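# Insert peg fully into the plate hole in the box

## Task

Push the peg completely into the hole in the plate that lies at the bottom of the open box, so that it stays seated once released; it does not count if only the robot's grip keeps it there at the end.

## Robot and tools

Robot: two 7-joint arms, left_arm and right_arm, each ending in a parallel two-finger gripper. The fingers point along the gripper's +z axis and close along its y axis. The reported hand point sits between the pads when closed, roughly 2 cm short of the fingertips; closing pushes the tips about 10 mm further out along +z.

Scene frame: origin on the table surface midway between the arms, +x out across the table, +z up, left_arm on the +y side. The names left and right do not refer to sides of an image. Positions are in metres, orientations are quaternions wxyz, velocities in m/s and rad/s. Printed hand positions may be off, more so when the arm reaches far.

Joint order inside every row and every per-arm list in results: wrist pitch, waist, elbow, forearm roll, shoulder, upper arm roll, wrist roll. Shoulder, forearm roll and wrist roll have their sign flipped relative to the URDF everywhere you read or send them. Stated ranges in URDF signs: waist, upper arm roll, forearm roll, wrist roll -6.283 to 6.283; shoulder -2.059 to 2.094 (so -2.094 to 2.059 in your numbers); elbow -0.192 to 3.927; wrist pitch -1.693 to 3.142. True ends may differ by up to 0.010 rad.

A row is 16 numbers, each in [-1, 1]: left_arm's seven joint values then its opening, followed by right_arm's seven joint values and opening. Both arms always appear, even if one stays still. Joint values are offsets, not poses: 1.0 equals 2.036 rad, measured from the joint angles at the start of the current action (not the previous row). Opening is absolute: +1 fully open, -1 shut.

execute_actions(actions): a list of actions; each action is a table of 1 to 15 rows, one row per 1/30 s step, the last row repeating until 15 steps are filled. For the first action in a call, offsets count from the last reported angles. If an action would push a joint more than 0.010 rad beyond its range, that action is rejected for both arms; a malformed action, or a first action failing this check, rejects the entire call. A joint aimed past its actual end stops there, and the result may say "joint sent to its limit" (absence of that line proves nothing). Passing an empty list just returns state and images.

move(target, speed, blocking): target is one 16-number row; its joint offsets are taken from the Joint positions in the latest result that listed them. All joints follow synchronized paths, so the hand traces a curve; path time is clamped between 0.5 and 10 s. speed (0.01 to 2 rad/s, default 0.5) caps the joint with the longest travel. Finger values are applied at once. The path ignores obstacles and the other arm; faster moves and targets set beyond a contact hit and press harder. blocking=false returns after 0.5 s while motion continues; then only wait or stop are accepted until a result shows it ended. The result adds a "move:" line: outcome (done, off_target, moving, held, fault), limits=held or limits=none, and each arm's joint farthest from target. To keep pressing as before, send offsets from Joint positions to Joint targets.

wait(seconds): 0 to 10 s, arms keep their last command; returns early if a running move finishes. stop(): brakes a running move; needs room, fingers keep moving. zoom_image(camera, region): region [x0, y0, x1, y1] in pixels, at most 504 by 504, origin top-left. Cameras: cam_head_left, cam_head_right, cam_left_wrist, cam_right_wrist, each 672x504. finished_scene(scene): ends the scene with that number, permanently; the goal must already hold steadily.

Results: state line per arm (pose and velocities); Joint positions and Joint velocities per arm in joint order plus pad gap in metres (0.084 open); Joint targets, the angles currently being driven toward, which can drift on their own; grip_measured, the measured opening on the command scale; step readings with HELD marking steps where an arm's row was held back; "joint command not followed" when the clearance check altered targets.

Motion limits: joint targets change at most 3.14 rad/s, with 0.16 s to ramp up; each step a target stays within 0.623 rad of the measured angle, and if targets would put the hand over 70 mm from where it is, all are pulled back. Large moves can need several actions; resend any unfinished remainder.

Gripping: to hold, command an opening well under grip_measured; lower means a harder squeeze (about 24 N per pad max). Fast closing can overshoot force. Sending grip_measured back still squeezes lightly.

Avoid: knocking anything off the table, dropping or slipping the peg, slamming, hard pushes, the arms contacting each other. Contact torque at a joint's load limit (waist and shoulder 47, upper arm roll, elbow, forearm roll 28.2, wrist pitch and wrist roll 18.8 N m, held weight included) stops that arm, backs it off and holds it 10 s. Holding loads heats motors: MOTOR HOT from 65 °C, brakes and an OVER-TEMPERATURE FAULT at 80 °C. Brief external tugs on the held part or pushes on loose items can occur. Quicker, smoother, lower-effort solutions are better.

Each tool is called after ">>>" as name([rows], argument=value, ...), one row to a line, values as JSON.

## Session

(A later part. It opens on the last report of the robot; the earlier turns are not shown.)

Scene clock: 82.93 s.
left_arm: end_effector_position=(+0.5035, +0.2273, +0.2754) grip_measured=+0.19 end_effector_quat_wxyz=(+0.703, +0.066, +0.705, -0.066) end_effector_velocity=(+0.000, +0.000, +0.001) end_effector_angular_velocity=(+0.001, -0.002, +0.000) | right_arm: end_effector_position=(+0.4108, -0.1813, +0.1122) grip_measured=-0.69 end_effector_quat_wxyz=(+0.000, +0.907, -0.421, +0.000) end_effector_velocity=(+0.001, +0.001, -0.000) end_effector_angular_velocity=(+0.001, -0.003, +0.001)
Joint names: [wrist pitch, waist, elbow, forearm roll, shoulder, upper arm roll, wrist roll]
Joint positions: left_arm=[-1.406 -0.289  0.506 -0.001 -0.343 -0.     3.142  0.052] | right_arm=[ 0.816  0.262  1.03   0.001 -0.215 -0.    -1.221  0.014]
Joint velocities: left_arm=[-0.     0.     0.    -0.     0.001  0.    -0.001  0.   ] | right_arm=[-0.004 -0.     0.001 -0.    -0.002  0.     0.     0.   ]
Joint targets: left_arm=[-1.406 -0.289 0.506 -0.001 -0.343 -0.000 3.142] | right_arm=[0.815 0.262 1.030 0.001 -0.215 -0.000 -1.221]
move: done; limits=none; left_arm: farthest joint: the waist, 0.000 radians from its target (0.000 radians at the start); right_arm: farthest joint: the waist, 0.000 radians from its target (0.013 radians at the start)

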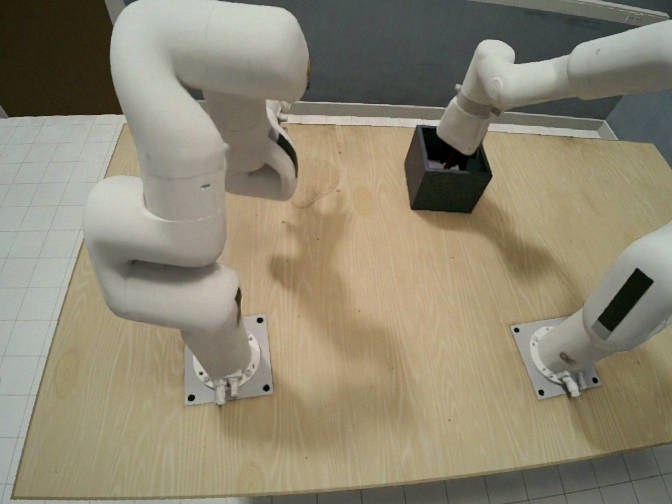

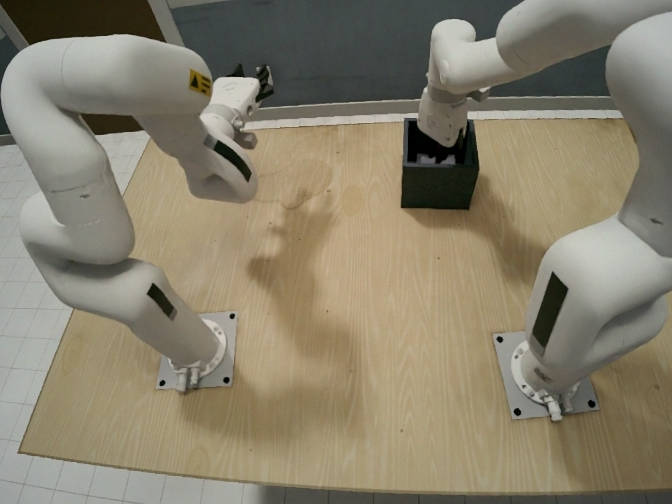

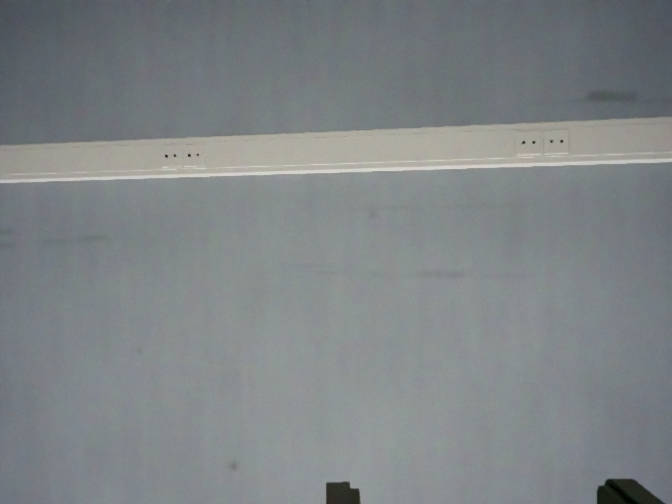

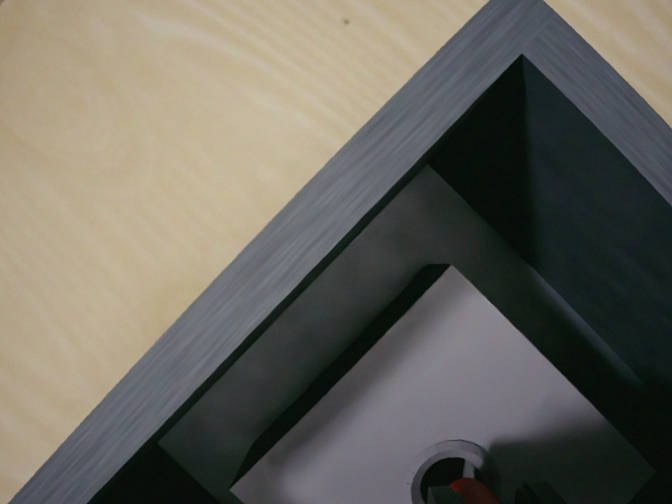

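>>> move(target=[0,0,0,0,0,0,0,0.2,-0.0258,-0.001,-0.0071,0,-0.0187,0,0,-1], speed=0.03)

Scene clock: 87.77 s.
left_arm: end_effector_position=(+0.5035, +0.2273, +0.2754) grip_measured=+0.19 end_effector_quat_wxyz=(+0.703, +0.066, +0.705, -0.066) end_effector_velocity=(+0.000, -0.000, -0.000) end_effector_angular_velocity=(-0.001, +0.000, +0.000) | right_arm: end_effector_position=(+0.4118, -0.1818, +0.0923) grip_measured=-0.69 end_effector_quat_wxyz=(+0.000, +0.907, -0.421, +0.000) end_effector_velocity=(-0.000, -0.001, -0.001) end_effector_angular_velocity=(-0.000, +0.001, -0.002)
Joint names: [wrist pitch, waist, elbow, forearm roll, shoulder, upper arm roll, wrist roll]
Joint positions: left_arm=[-1.406 -0.289  0.506 -0.001 -0.343 -0.     3.142  0.052] | right_arm=[ 0.763  0.26   1.016  0.001 -0.252  0.    -1.221  0.014]
Joint velocities: left_arm=[-0.    -0.001  0.     0.001 -0.001  0.     0.001 -0.   ] | right_arm=[-0.001 -0.001 -0.001 -0.    -0.001 -0.    -0.001  0.   ]
Joint targets: left_arm=[-1.406 -0.289 0.506 -0.001 -0.343 -0.000 3.142] | right_arm=[0.763 0.260 1.016 0.001 -0.253 -0.000 -1.221]
move: done; limits=none; left_arm: farthest joint: the waist, 0.000 radians from its target (0.000 radians at the start); right_arm: farthest joint: the shoulder, 0.001 radians from its target (0.038 radians at the start)

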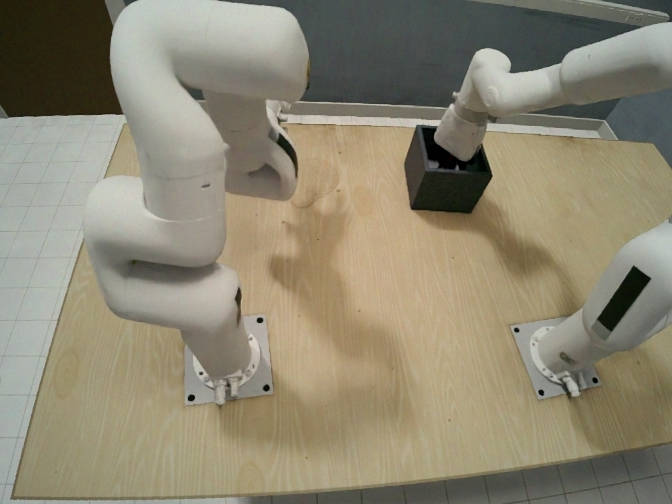

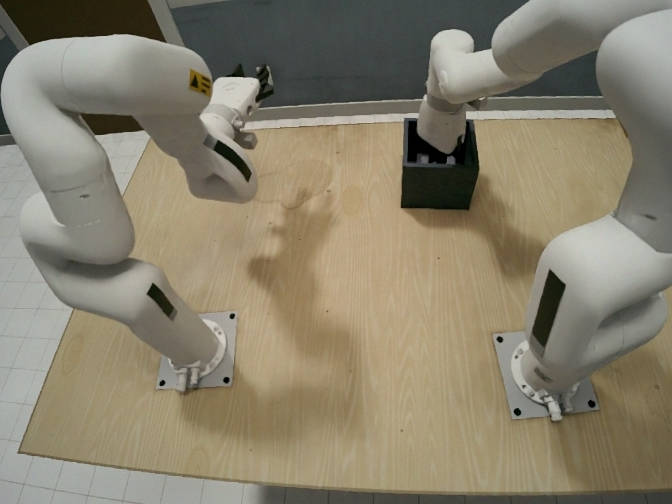

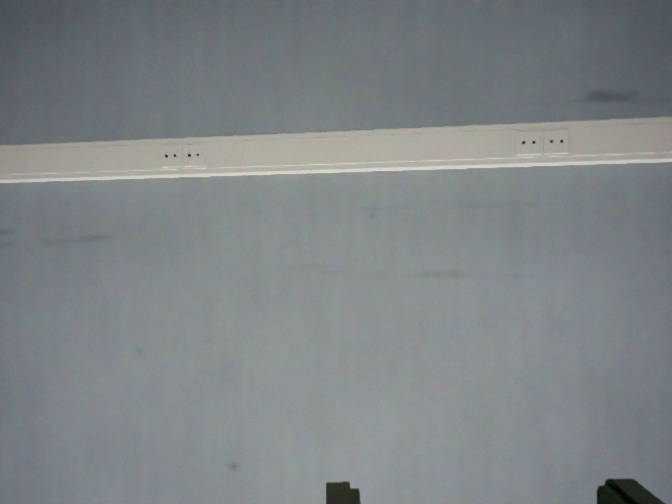

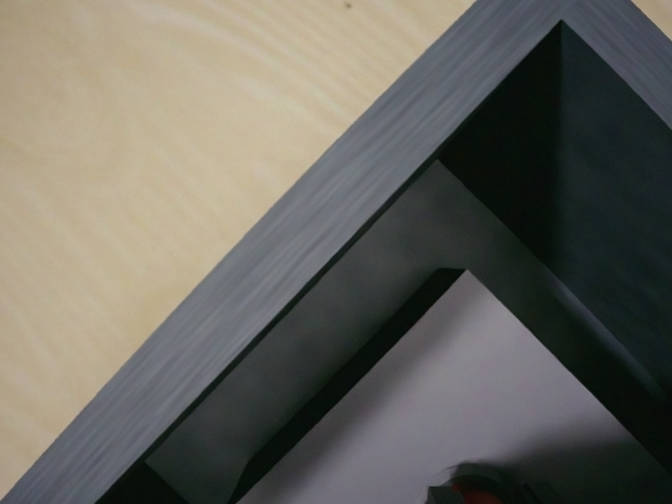

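>>> move(target=[0,0,0,0,0,0,0,0.2,-0.0226,0,-0.0078,0,-0.0148,0,0,-1], speed=0.03)

>>> move(target=[0,0,0,0,0,0,0,0.2,0,0,0,0,0,0,0,-0.3])

>>> move(target=[0,0,0,0,0,0,0,0.2,0.08,0,0.0276,0,0.052,0,0,-0.3], speed=0.15)

Scene clock: 102.63 s.
left_arm: end_effector_position=(+0.5035, +0.2273, +0.2754) grip_measured=+0.19 end_effector_quat_wxyz=(+0.703, +0.066, +0.705, -0.066) end_effector_velocity=(+0.000, +0.001, +0.000) end_effector_angular_velocity=(+0.001, -0.001, +0.002) | right_arm: end_effector_position=(+0.4125, -0.1815, +0.0793) grip_measured=-0.69 end_effector_quat_wxyz=(-0.003, +0.907, -0.421, +0.004) end_effector_velocity=(-0.000, +0.001, -0.000) end_effector_angular_velocity=(+0.001, -0.001, +0.002)
Joint names: [wrist pitch, waist, elbow, forearm roll, shoulder, upper arm roll, wrist roll]
Joint positions: left_arm=[-1.406 -0.289  0.506 -0.001 -0.343 -0.     3.142  0.052] | right_arm=[ 0.717  0.26   1.001  0.001 -0.275  0.    -1.221  0.014]
Joint velocities: left_arm=[-0.     0.001  0.     0.001  0.001 -0.    -0.001 -0.   ] | right_arm=[-0.002  0.001 -0.002 -0.     0.     0.     0.001 -0.   ]
Joint targets: left_arm=[-1.406 -0.289 0.506 -0.001 -0.343 -0.000 3.142] | right_arm=[0.717 0.260 1.000 0.001 -0.283 0.000 -1.221]
move: done; limits=none; left_arm: farthest joint: the waist, 0.000 radians from its target (0.000 radians at the start); right_arm: farthest joint: the shoulder, 0.007 radians from its target (0.029 radians at the start)

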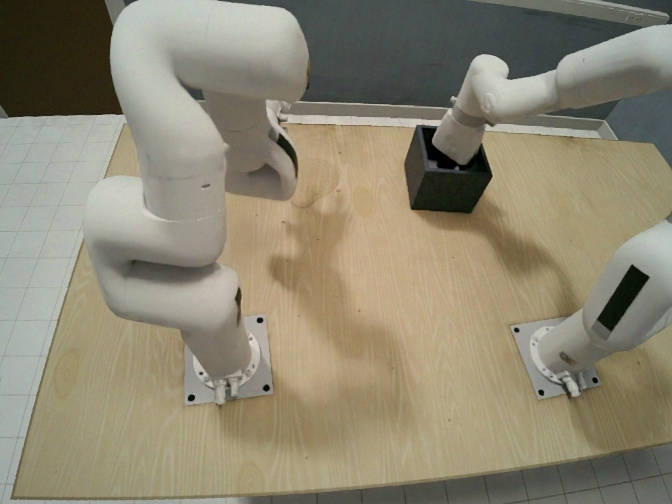

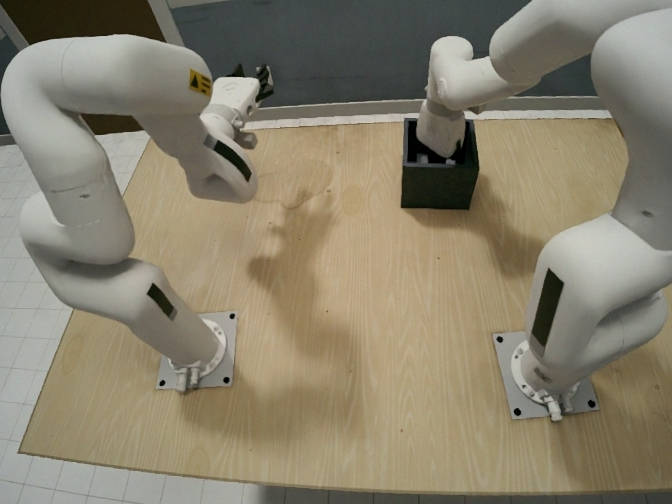

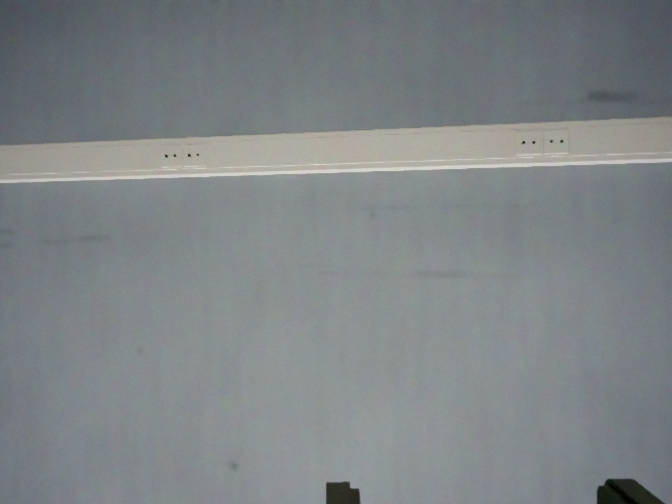

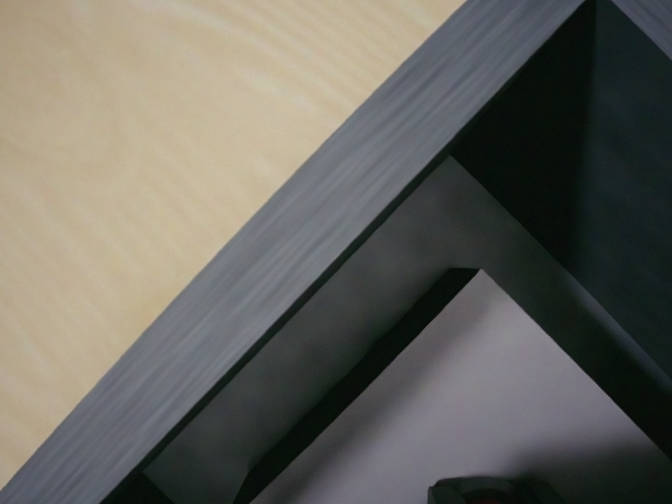

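Scene clock: 103.17 s.
left_arm: end_effector_position=(+0.5035, +0.2273, +0.2754) grip_measured=+0.19 end_effector_quat_wxyz=(+0.703, +0.066, +0.705, -0.066) end_effector_velocity=(-0.000, -0.000, +0.001) end_effector_angular_velocity=(-0.002, -0.001, -0.001) | right_arm: end_effector_position=(+0.4121, -0.1828, +0.0779) grip_measured=-0.31 end_effector_quat_wxyz=(-0.002, +0.907, -0.422, +0.003) end_effector_velocity=(-0.003, +0.005, +0.002) end_effector_angular_velocity=(+0.001, +0.004, +0.010)
Joint names: [wrist pitch, waist, elbow, forearm roll, shoulder, upper arm roll, wrist roll]
Joint positions: left_arm=[-1.406 -0.289  0.506 -0.001 -0.343 -0.     3.142  0.052] | right_arm=[ 0.716  0.259  0.999  0.002 -0.277 -0.001 -1.221  0.03 ]
Joint velocities: left_arm=[ 0.    -0.001  0.    -0.     0.001 -0.     0.002 -0.   ] | right_arm=[ 0.008  0.004 -0.001 -0.001  0.006  0.007  0.001 -0.   ]
Joint targets: left_arm=[-1.406 -0.289 0.506 -0.001 -0.343 -0.000 3.142] | right_arm=[0.717 0.260 1.001 0.001 -0.275 0.000 -1.221]
move: done; limits=none; left_arm: farthest joint: the waist, 0.000 radians from its target (0.000 radians at the start); right_arm: farthest joint: the shoulder, 0.002 radians from its target (0.000 radians at the start)

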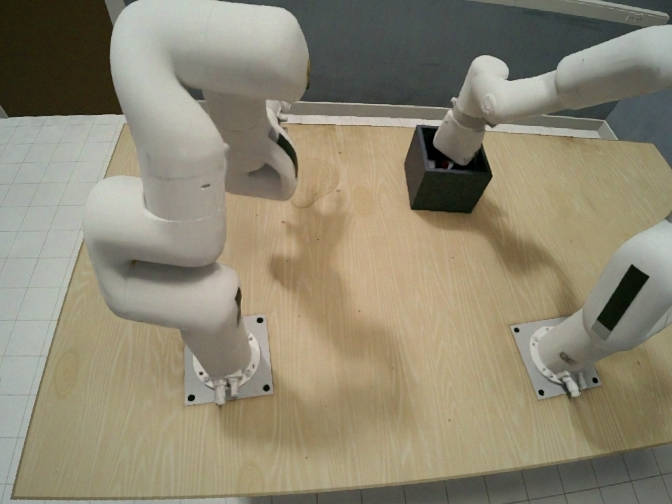

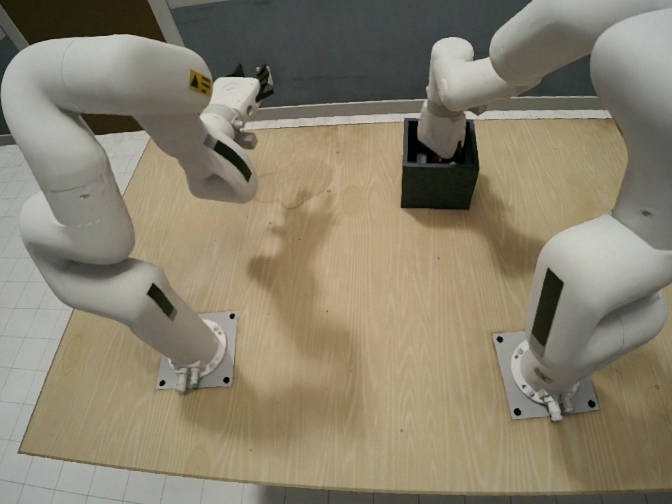

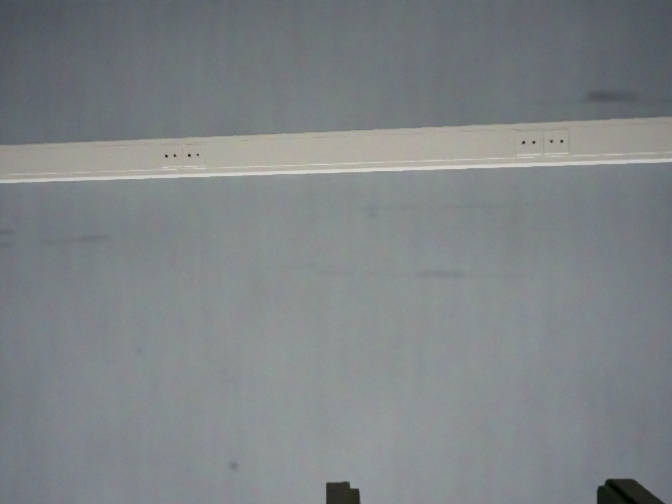

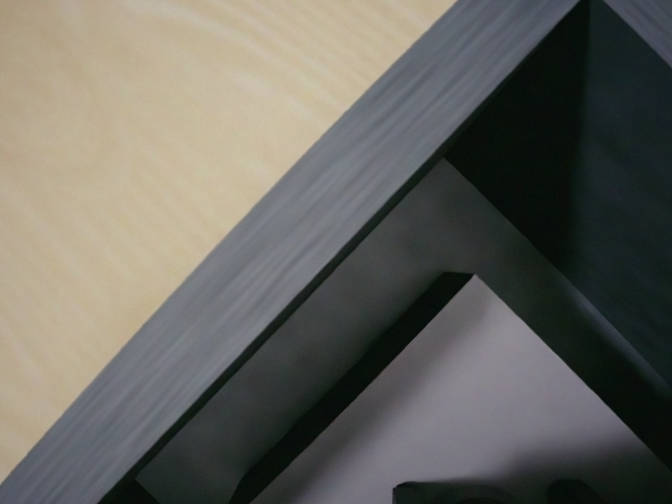

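Scene clock: 104.70 s.
left_arm: end_effector_position=(+0.5035, +0.2273, +0.2754) grip_measured=+0.19 end_effector_quat_wxyz=(+0.703, +0.066, +0.705, -0.066) end_effector_velocity=(+0.000, +0.000, -0.001) end_effector_angular_velocity=(-0.001, +0.001, +0.001) | right_arm: end_effector_position=(+0.4122, -0.1828, +0.1385) grip_measured=-0.32 end_effector_quat_wxyz=(-0.001, +0.906, -0.422, +0.002) end_effector_velocity=(+0.000, -0.001, +0.001) end_effector_angular_velocity=(-0.001, +0.000, -0.001)
Joint names: [wrist pitch, waist, elbow, forearm roll, shoulder, upper arm roll, wrist roll]
Joint positions: left_arm=[-1.406 -0.289  0.506 -0.001 -0.343 -0.     3.142  0.052] | right_arm=[ 0.879  0.259  1.055  0.002 -0.171 -0.001 -1.221  0.03 ]
Joint velocities: left_arm=[-0.     0.     0.     0.    -0.001  0.     0.001 -0.   ] | right_arm=[ 0.004 -0.002  0.002  0.001  0.001 -0.     0.     0.   ]
Joint targets: left_arm=[-1.406 -0.289 0.506 -0.001 -0.343 -0.000 3.142] | right_arm=[0.879 0.259 1.055 0.002 -0.171 -0.001 -1.221]
move: done; limits=none; left_arm: farthest joint: the waist, 0.000 radians from its target (0.000 radians at the start); right_arm: farthest joint: the waist, 0.000 radians from its target (0.000 radians at the start)

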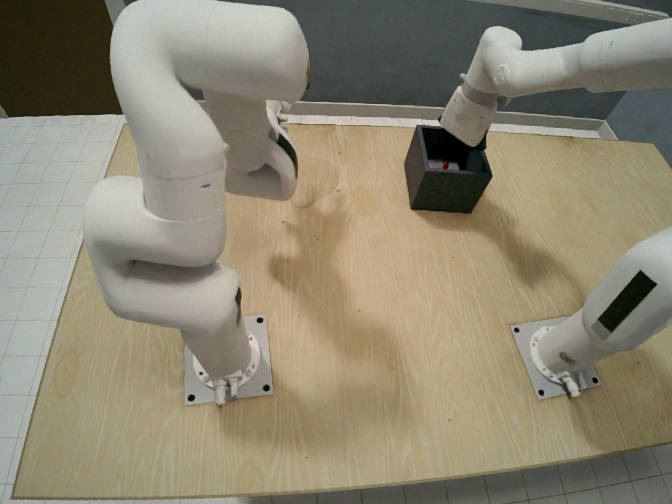

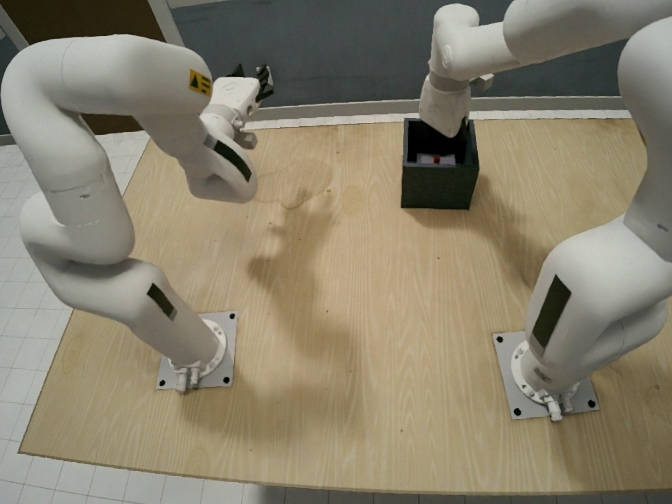

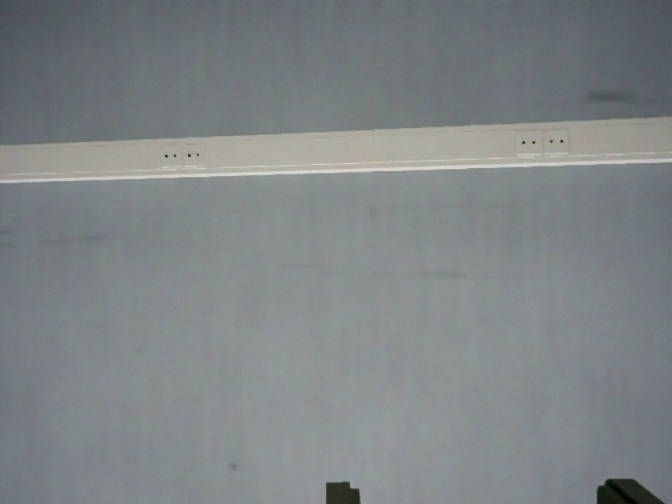

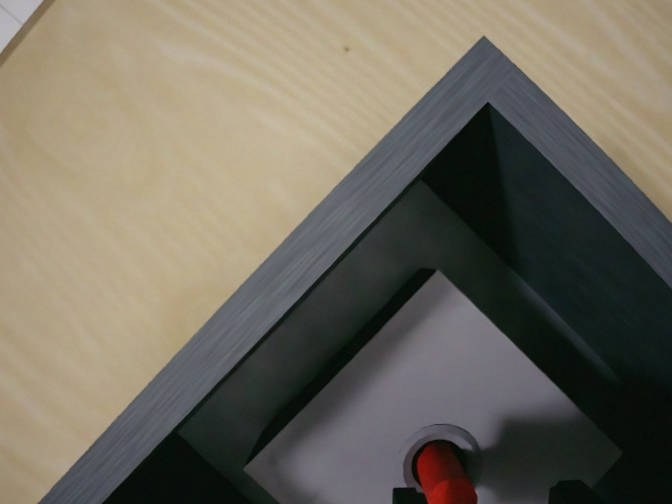

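Press on top to confirm.

>>> move(target=[0,0,0,0,0,0,0,0.2,0,0.001,0,0,0,0,0,-1])

>>> move(target=[0,0,0,0,0,0,0,0.2,-0.048,0,-0.0165,0,-0.031,0,0,-1], speed=0.04)

Scene clock: 108.33 s.
left_arm: end_effector_position=(+0.5035, +0.2273, +0.2754) grip_measured=+0.19 end_effector_quat_wxyz=(+0.703, +0.066, +0.705, -0.066) end_effector_velocity=(-0.000, +0.000, -0.000) end_effector_angular_velocity=(+0.000, +0.000, -0.000) | right_arm: end_effector_position=(+0.4119, -0.1819, +0.1385) grip_measured=-1.00 end_effector_quat_wxyz=(-0.001, +0.907, -0.421, +0.002) end_effector_velocity=(-0.000, +0.000, -0.001) end_effector_angular_velocity=(-0.000, +0.001, +0.001)
Joint names: [wrist pitch, waist, elbow, forearm roll, shoulder, upper arm roll, wrist roll]
Joint positions: left_arm=[-1.406 -0.289  0.506 -0.001 -0.343 -0.     3.142  0.052] | right_arm=[ 0.879  0.261  1.055  0.002 -0.171 -0.001 -1.221  0.   ]
Joint velocities: left_arm=[ 0.  0. -0. -0. -0.  0. -0.  0.] | right_arm=[ 0.     0.     0.    -0.    -0.001 -0.     0.001  0.   ]
Joint targets: left_arm=[-1.406 -0.289 0.506 -0.001 -0.343 -0.000 3.142] | right_arm=[0.879 0.261 1.055 0.002 -0.171 -0.001 -1.221]
move: done; limits=none; left_arm: farthest joint: the waist, 0.000 radians from its target (0.000 radians at the start); right_arm: farthest joint: the waist, 0.000 radians from its target (0.002 radians at the start)

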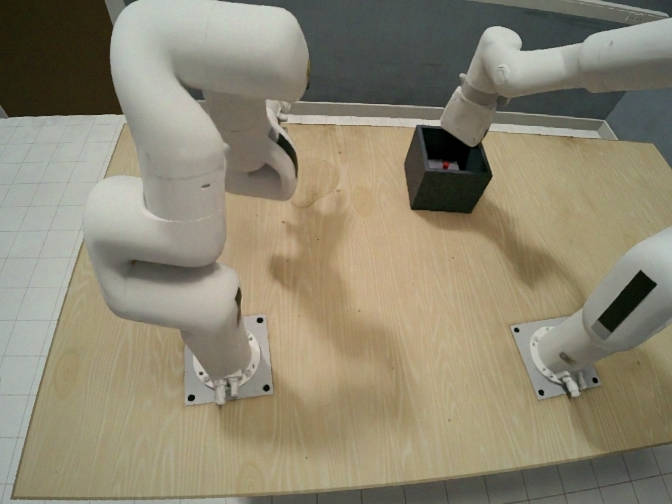

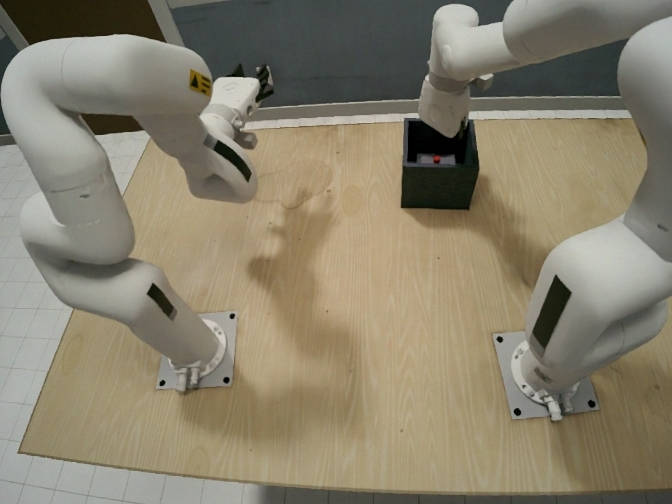

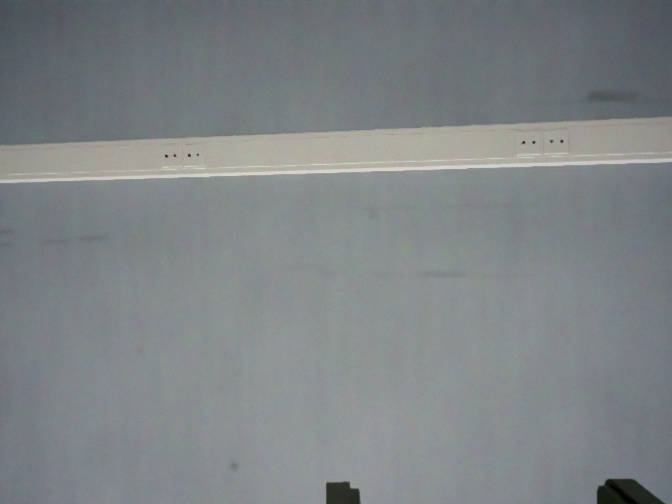

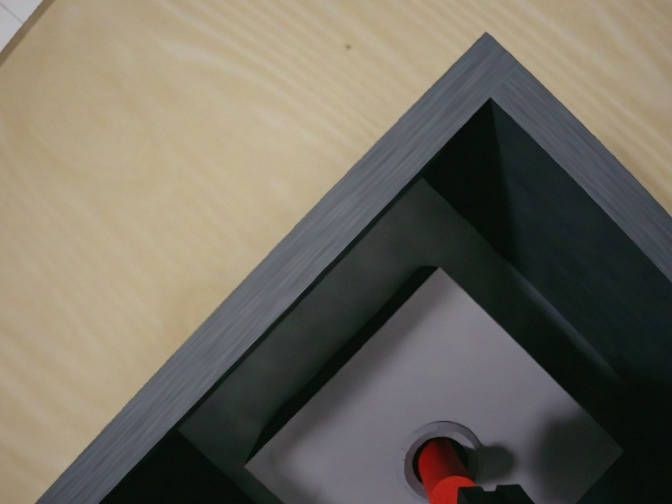

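Scene clock: 111.07 s.
left_arm: end_effector_position=(+0.5035, +0.2273, +0.2754) grip_measured=+0.19 end_effector_quat_wxyz=(+0.703, +0.066, +0.705, -0.066) end_effector_velocity=(-0.000, -0.000, +0.000) end_effector_angular_velocity=(-0.001, +0.000, -0.001) | right_arm: end_effector_position=(+0.4156, -0.1810, +0.1059) grip_measured=-1.00 end_effector_quat_wxyz=(-0.005, +0.907, -0.422, +0.006) end_effector_velocity=(-0.001, +0.000, -0.003) end_effector_angular_velocity=(-0.001, +0.003, +0.001)
Joint names: [wrist pitch, waist, elbow, forearm roll, shoulder, upper arm roll, wrist roll]
Joint positions: left_arm=[-1.406 -0.289  0.506 -0.001 -0.343 -0.     3.142  0.052] | right_arm=[ 0.781  0.261  1.026  0.002 -0.23  -0.002 -1.221  0.   ]
Joint velocities: left_arm=[ 0.     0.    -0.    -0.001  0.    -0.     0.001  0.   ] | right_arm=[-0.004  0.002 -0.003 -0.    -0.005 -0.    -0.     0.   ]
Joint targets: left_arm=[-1.406 -0.289 0.506 -0.001 -0.343 -0.000 3.142] | right_arm=[0.781 0.261 1.022 0.002 -0.234 -0.001 -1.221]
move: done; limits=none; left_arm: farthest joint: the waist, 0.000 radians from its target (0.000 radians at the start); right_arm: farthest joint: the elbow, 0.005 radians from its target (0.034 radians at the start)

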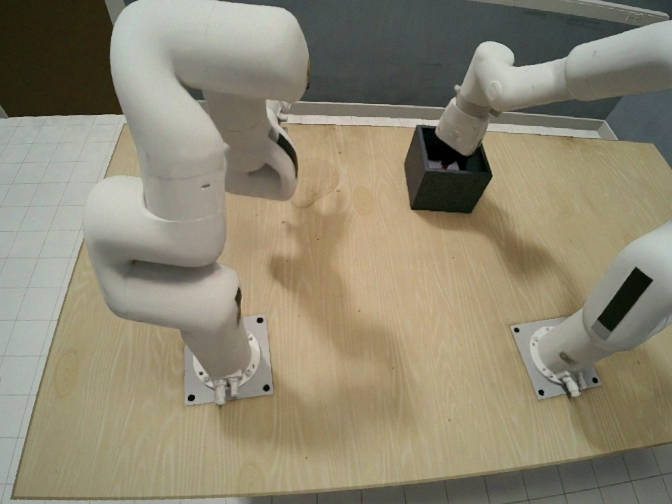

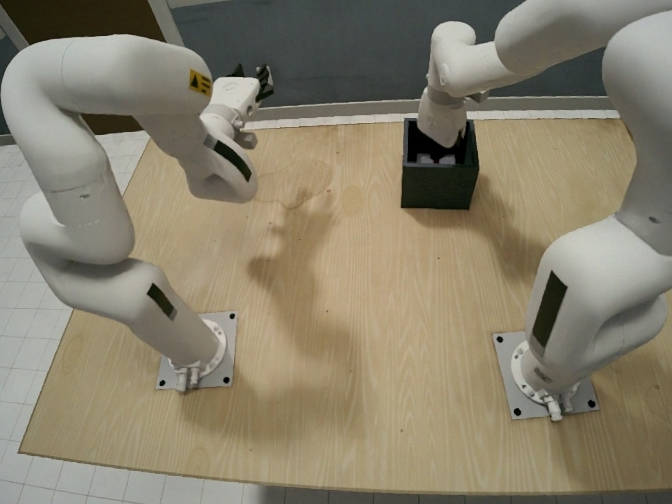

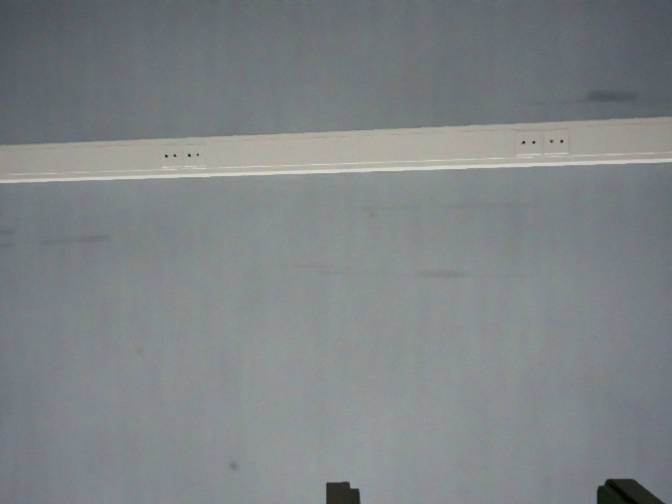

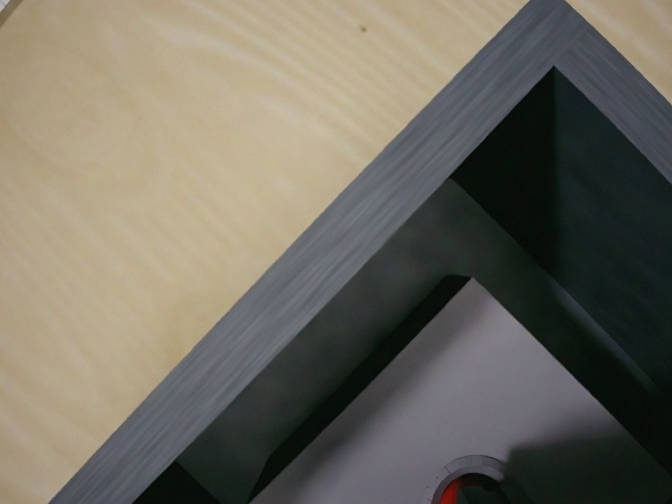

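>>> move(target=[0,0,0,0,0,0,0,0.2,-0.006,0,-0.008,0,-0.004,0,0,-1], speed=0.02)

>>> move(target=[0,0,0,0,0,0,0,0.2,0.07,0,0.024,0,0.046,0,0,-0.3], speed=0.2)

Scene clock: 114.90 s.
left_arm: end_effector_position=(+0.5035, +0.2273, +0.2754) grip_measured=+0.19 end_effector_quat_wxyz=(+0.703, +0.066, +0.705, -0.066) end_effector_velocity=(+0.000, +0.000, -0.000) end_effector_angular_velocity=(+0.000, +0.000, +0.001) | right_arm: end_effector_position=(+0.4161, -0.1803, +0.1050) grip_measured=-1.00 end_effector_quat_wxyz=(-0.007, +0.907, -0.421, +0.008) end_effector_velocity=(-0.000, -0.000, -0.000) end_effector_angular_velocity=(+0.000, -0.000, -0.001)
Joint names: [wrist pitch, waist, elbow, forearm roll, shoulder, upper arm roll, wrist roll]
Joint positions: left_arm=[-1.406 -0.289  0.506 -0.001 -0.343 -0.     3.142  0.052] | right_arm=[ 0.769  0.261  1.021  0.002 -0.229 -0.001 -1.221  0.   ]
Joint velocities: left_arm=[-0.001  0.001  0.     0.    -0.001 -0.    -0.    -0.   ] | right_arm=[-0.001 -0.    -0.001 -0.001  0.    -0.     0.     0.   ]
Joint targets: left_arm=[-1.406 -0.289 0.506 -0.001 -0.343 -0.000 3.142] | right_arm=[0.769 0.261 1.010 0.002 -0.238 -0.002 -1.221]
move: off_target (right_arm); limits=none; left_arm: farthest joint: the waist, 0.000 radians from its target (0.000 radians at the start); right_arm: farthest joint: the elbow, 0.011 radians from its target (0.017 radians at the start)

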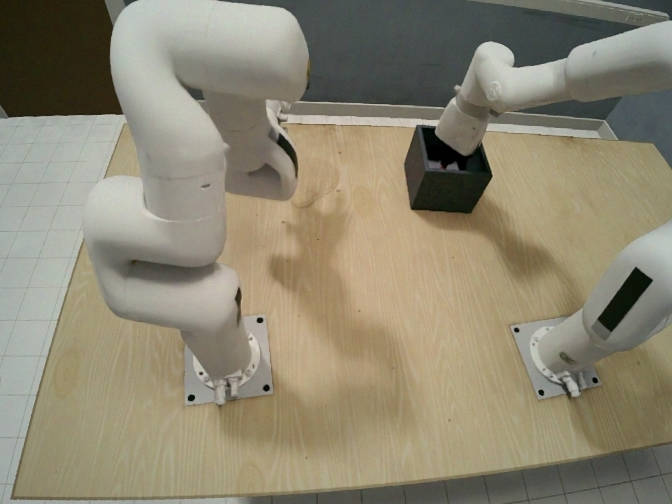

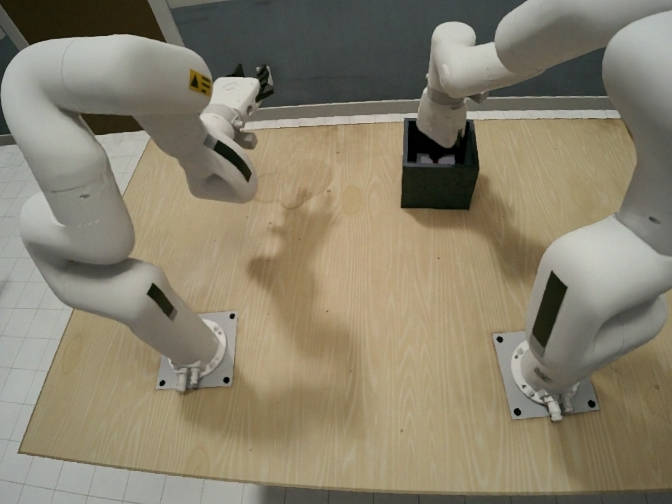

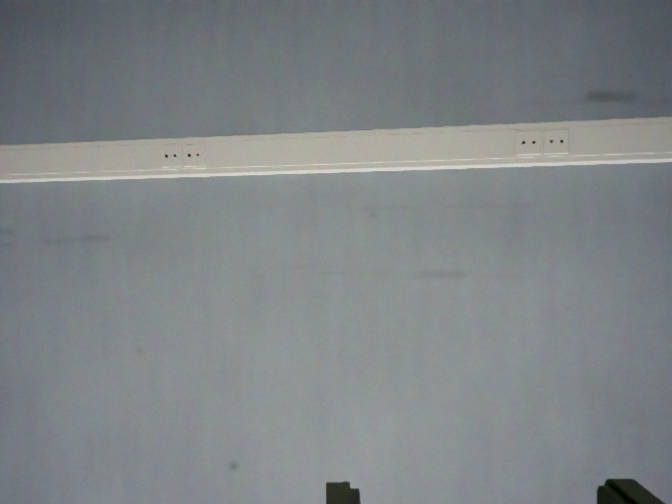

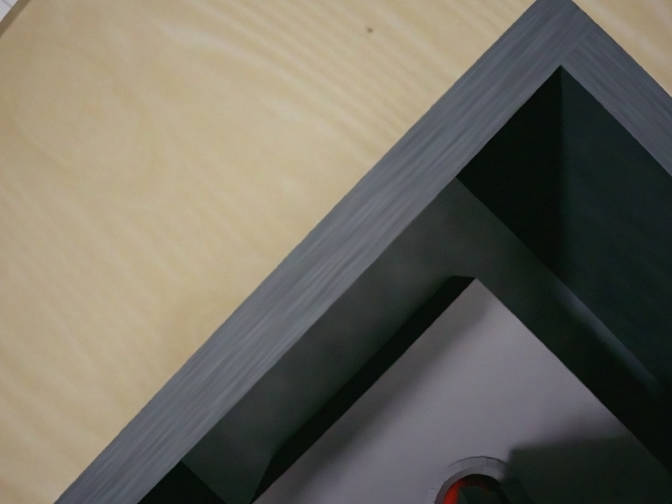

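Scene clock: 116.10 s.
left_arm: end_effector_position=(+0.5035, +0.2273, +0.2754) grip_measured=+0.19 end_effector_quat_wxyz=(+0.703, +0.066, +0.705, -0.066) end_effector_velocity=(+0.000, +0.000, -0.000) end_effector_angular_velocity=(-0.000, +0.001, +0.000) | right_arm: end_effector_position=(+0.4135, -0.1813, +0.1587) grip_measured=-0.32 end_effector_quat_wxyz=(-0.007, +0.907, -0.421, +0.008) end_effector_velocity=(+0.001, +0.000, +0.003) end_effector_angular_velocity=(+0.001, -0.004, +0.000)
Joint names: [wrist pitch, waist, elbow, forearm roll, shoulder, upper arm roll, wrist roll]
Joint positions: left_arm=[-1.406 -0.289  0.506 -0.001 -0.343 -0.     3.142  0.052] | right_arm=[ 0.911  0.261  1.069  0.002 -0.136 -0.001 -1.221  0.03 ]
Joint velocities: left_arm=[ 0.  0.  0.  0. -0. -0.  0. -0.] | right_arm=[ 0.002  0.     0.003  0.     0.004 -0.    -0.    -0.   ]
Joint targets: left_arm=[-1.406 -0.289 0.506 -0.001 -0.343 -0.000 3.142] | right_arm=[0.911 0.261 1.069 0.002 -0.136 -0.001 -1.221]
move: done; limits=none; left_arm: farthest joint: the waist, 0.000 radians from its target (0.000 radians at the start); right_arm: farthest joint: the shoulder, 0.001 radians from its target (0.094 radians at the start)

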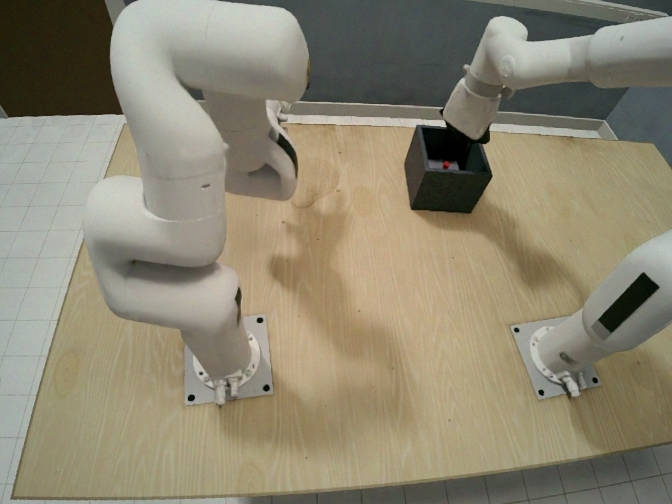

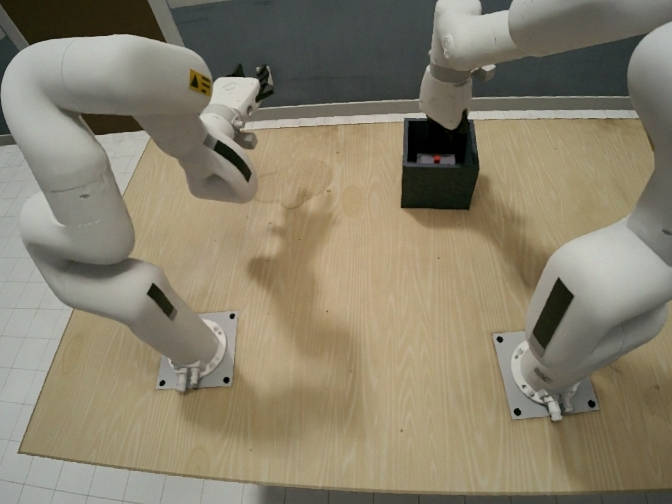

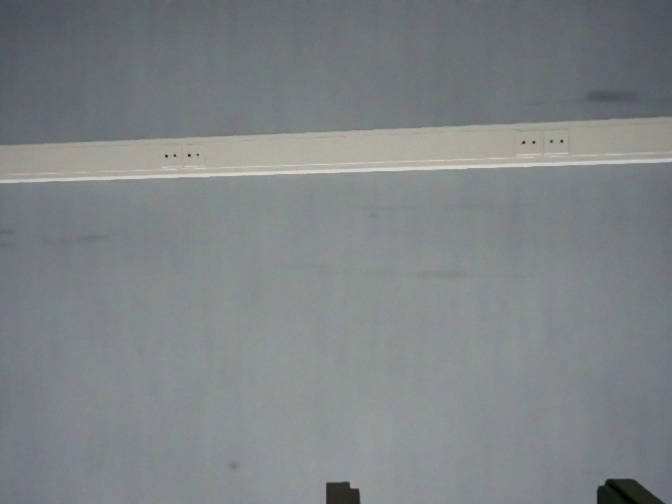

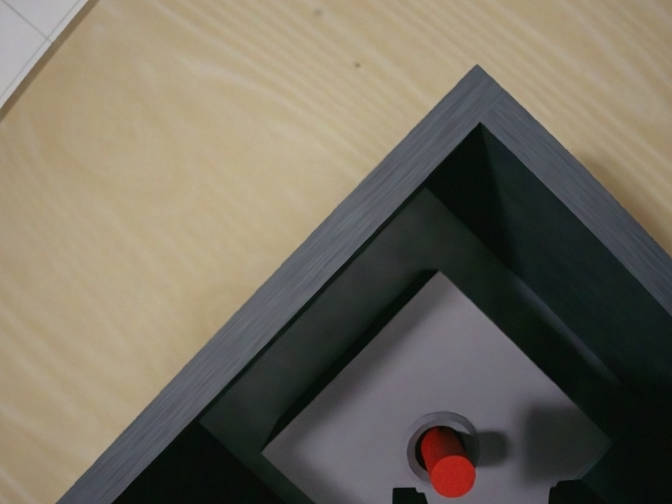

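>>> finished_scene(scene=2)

The scene is finished: the task was done.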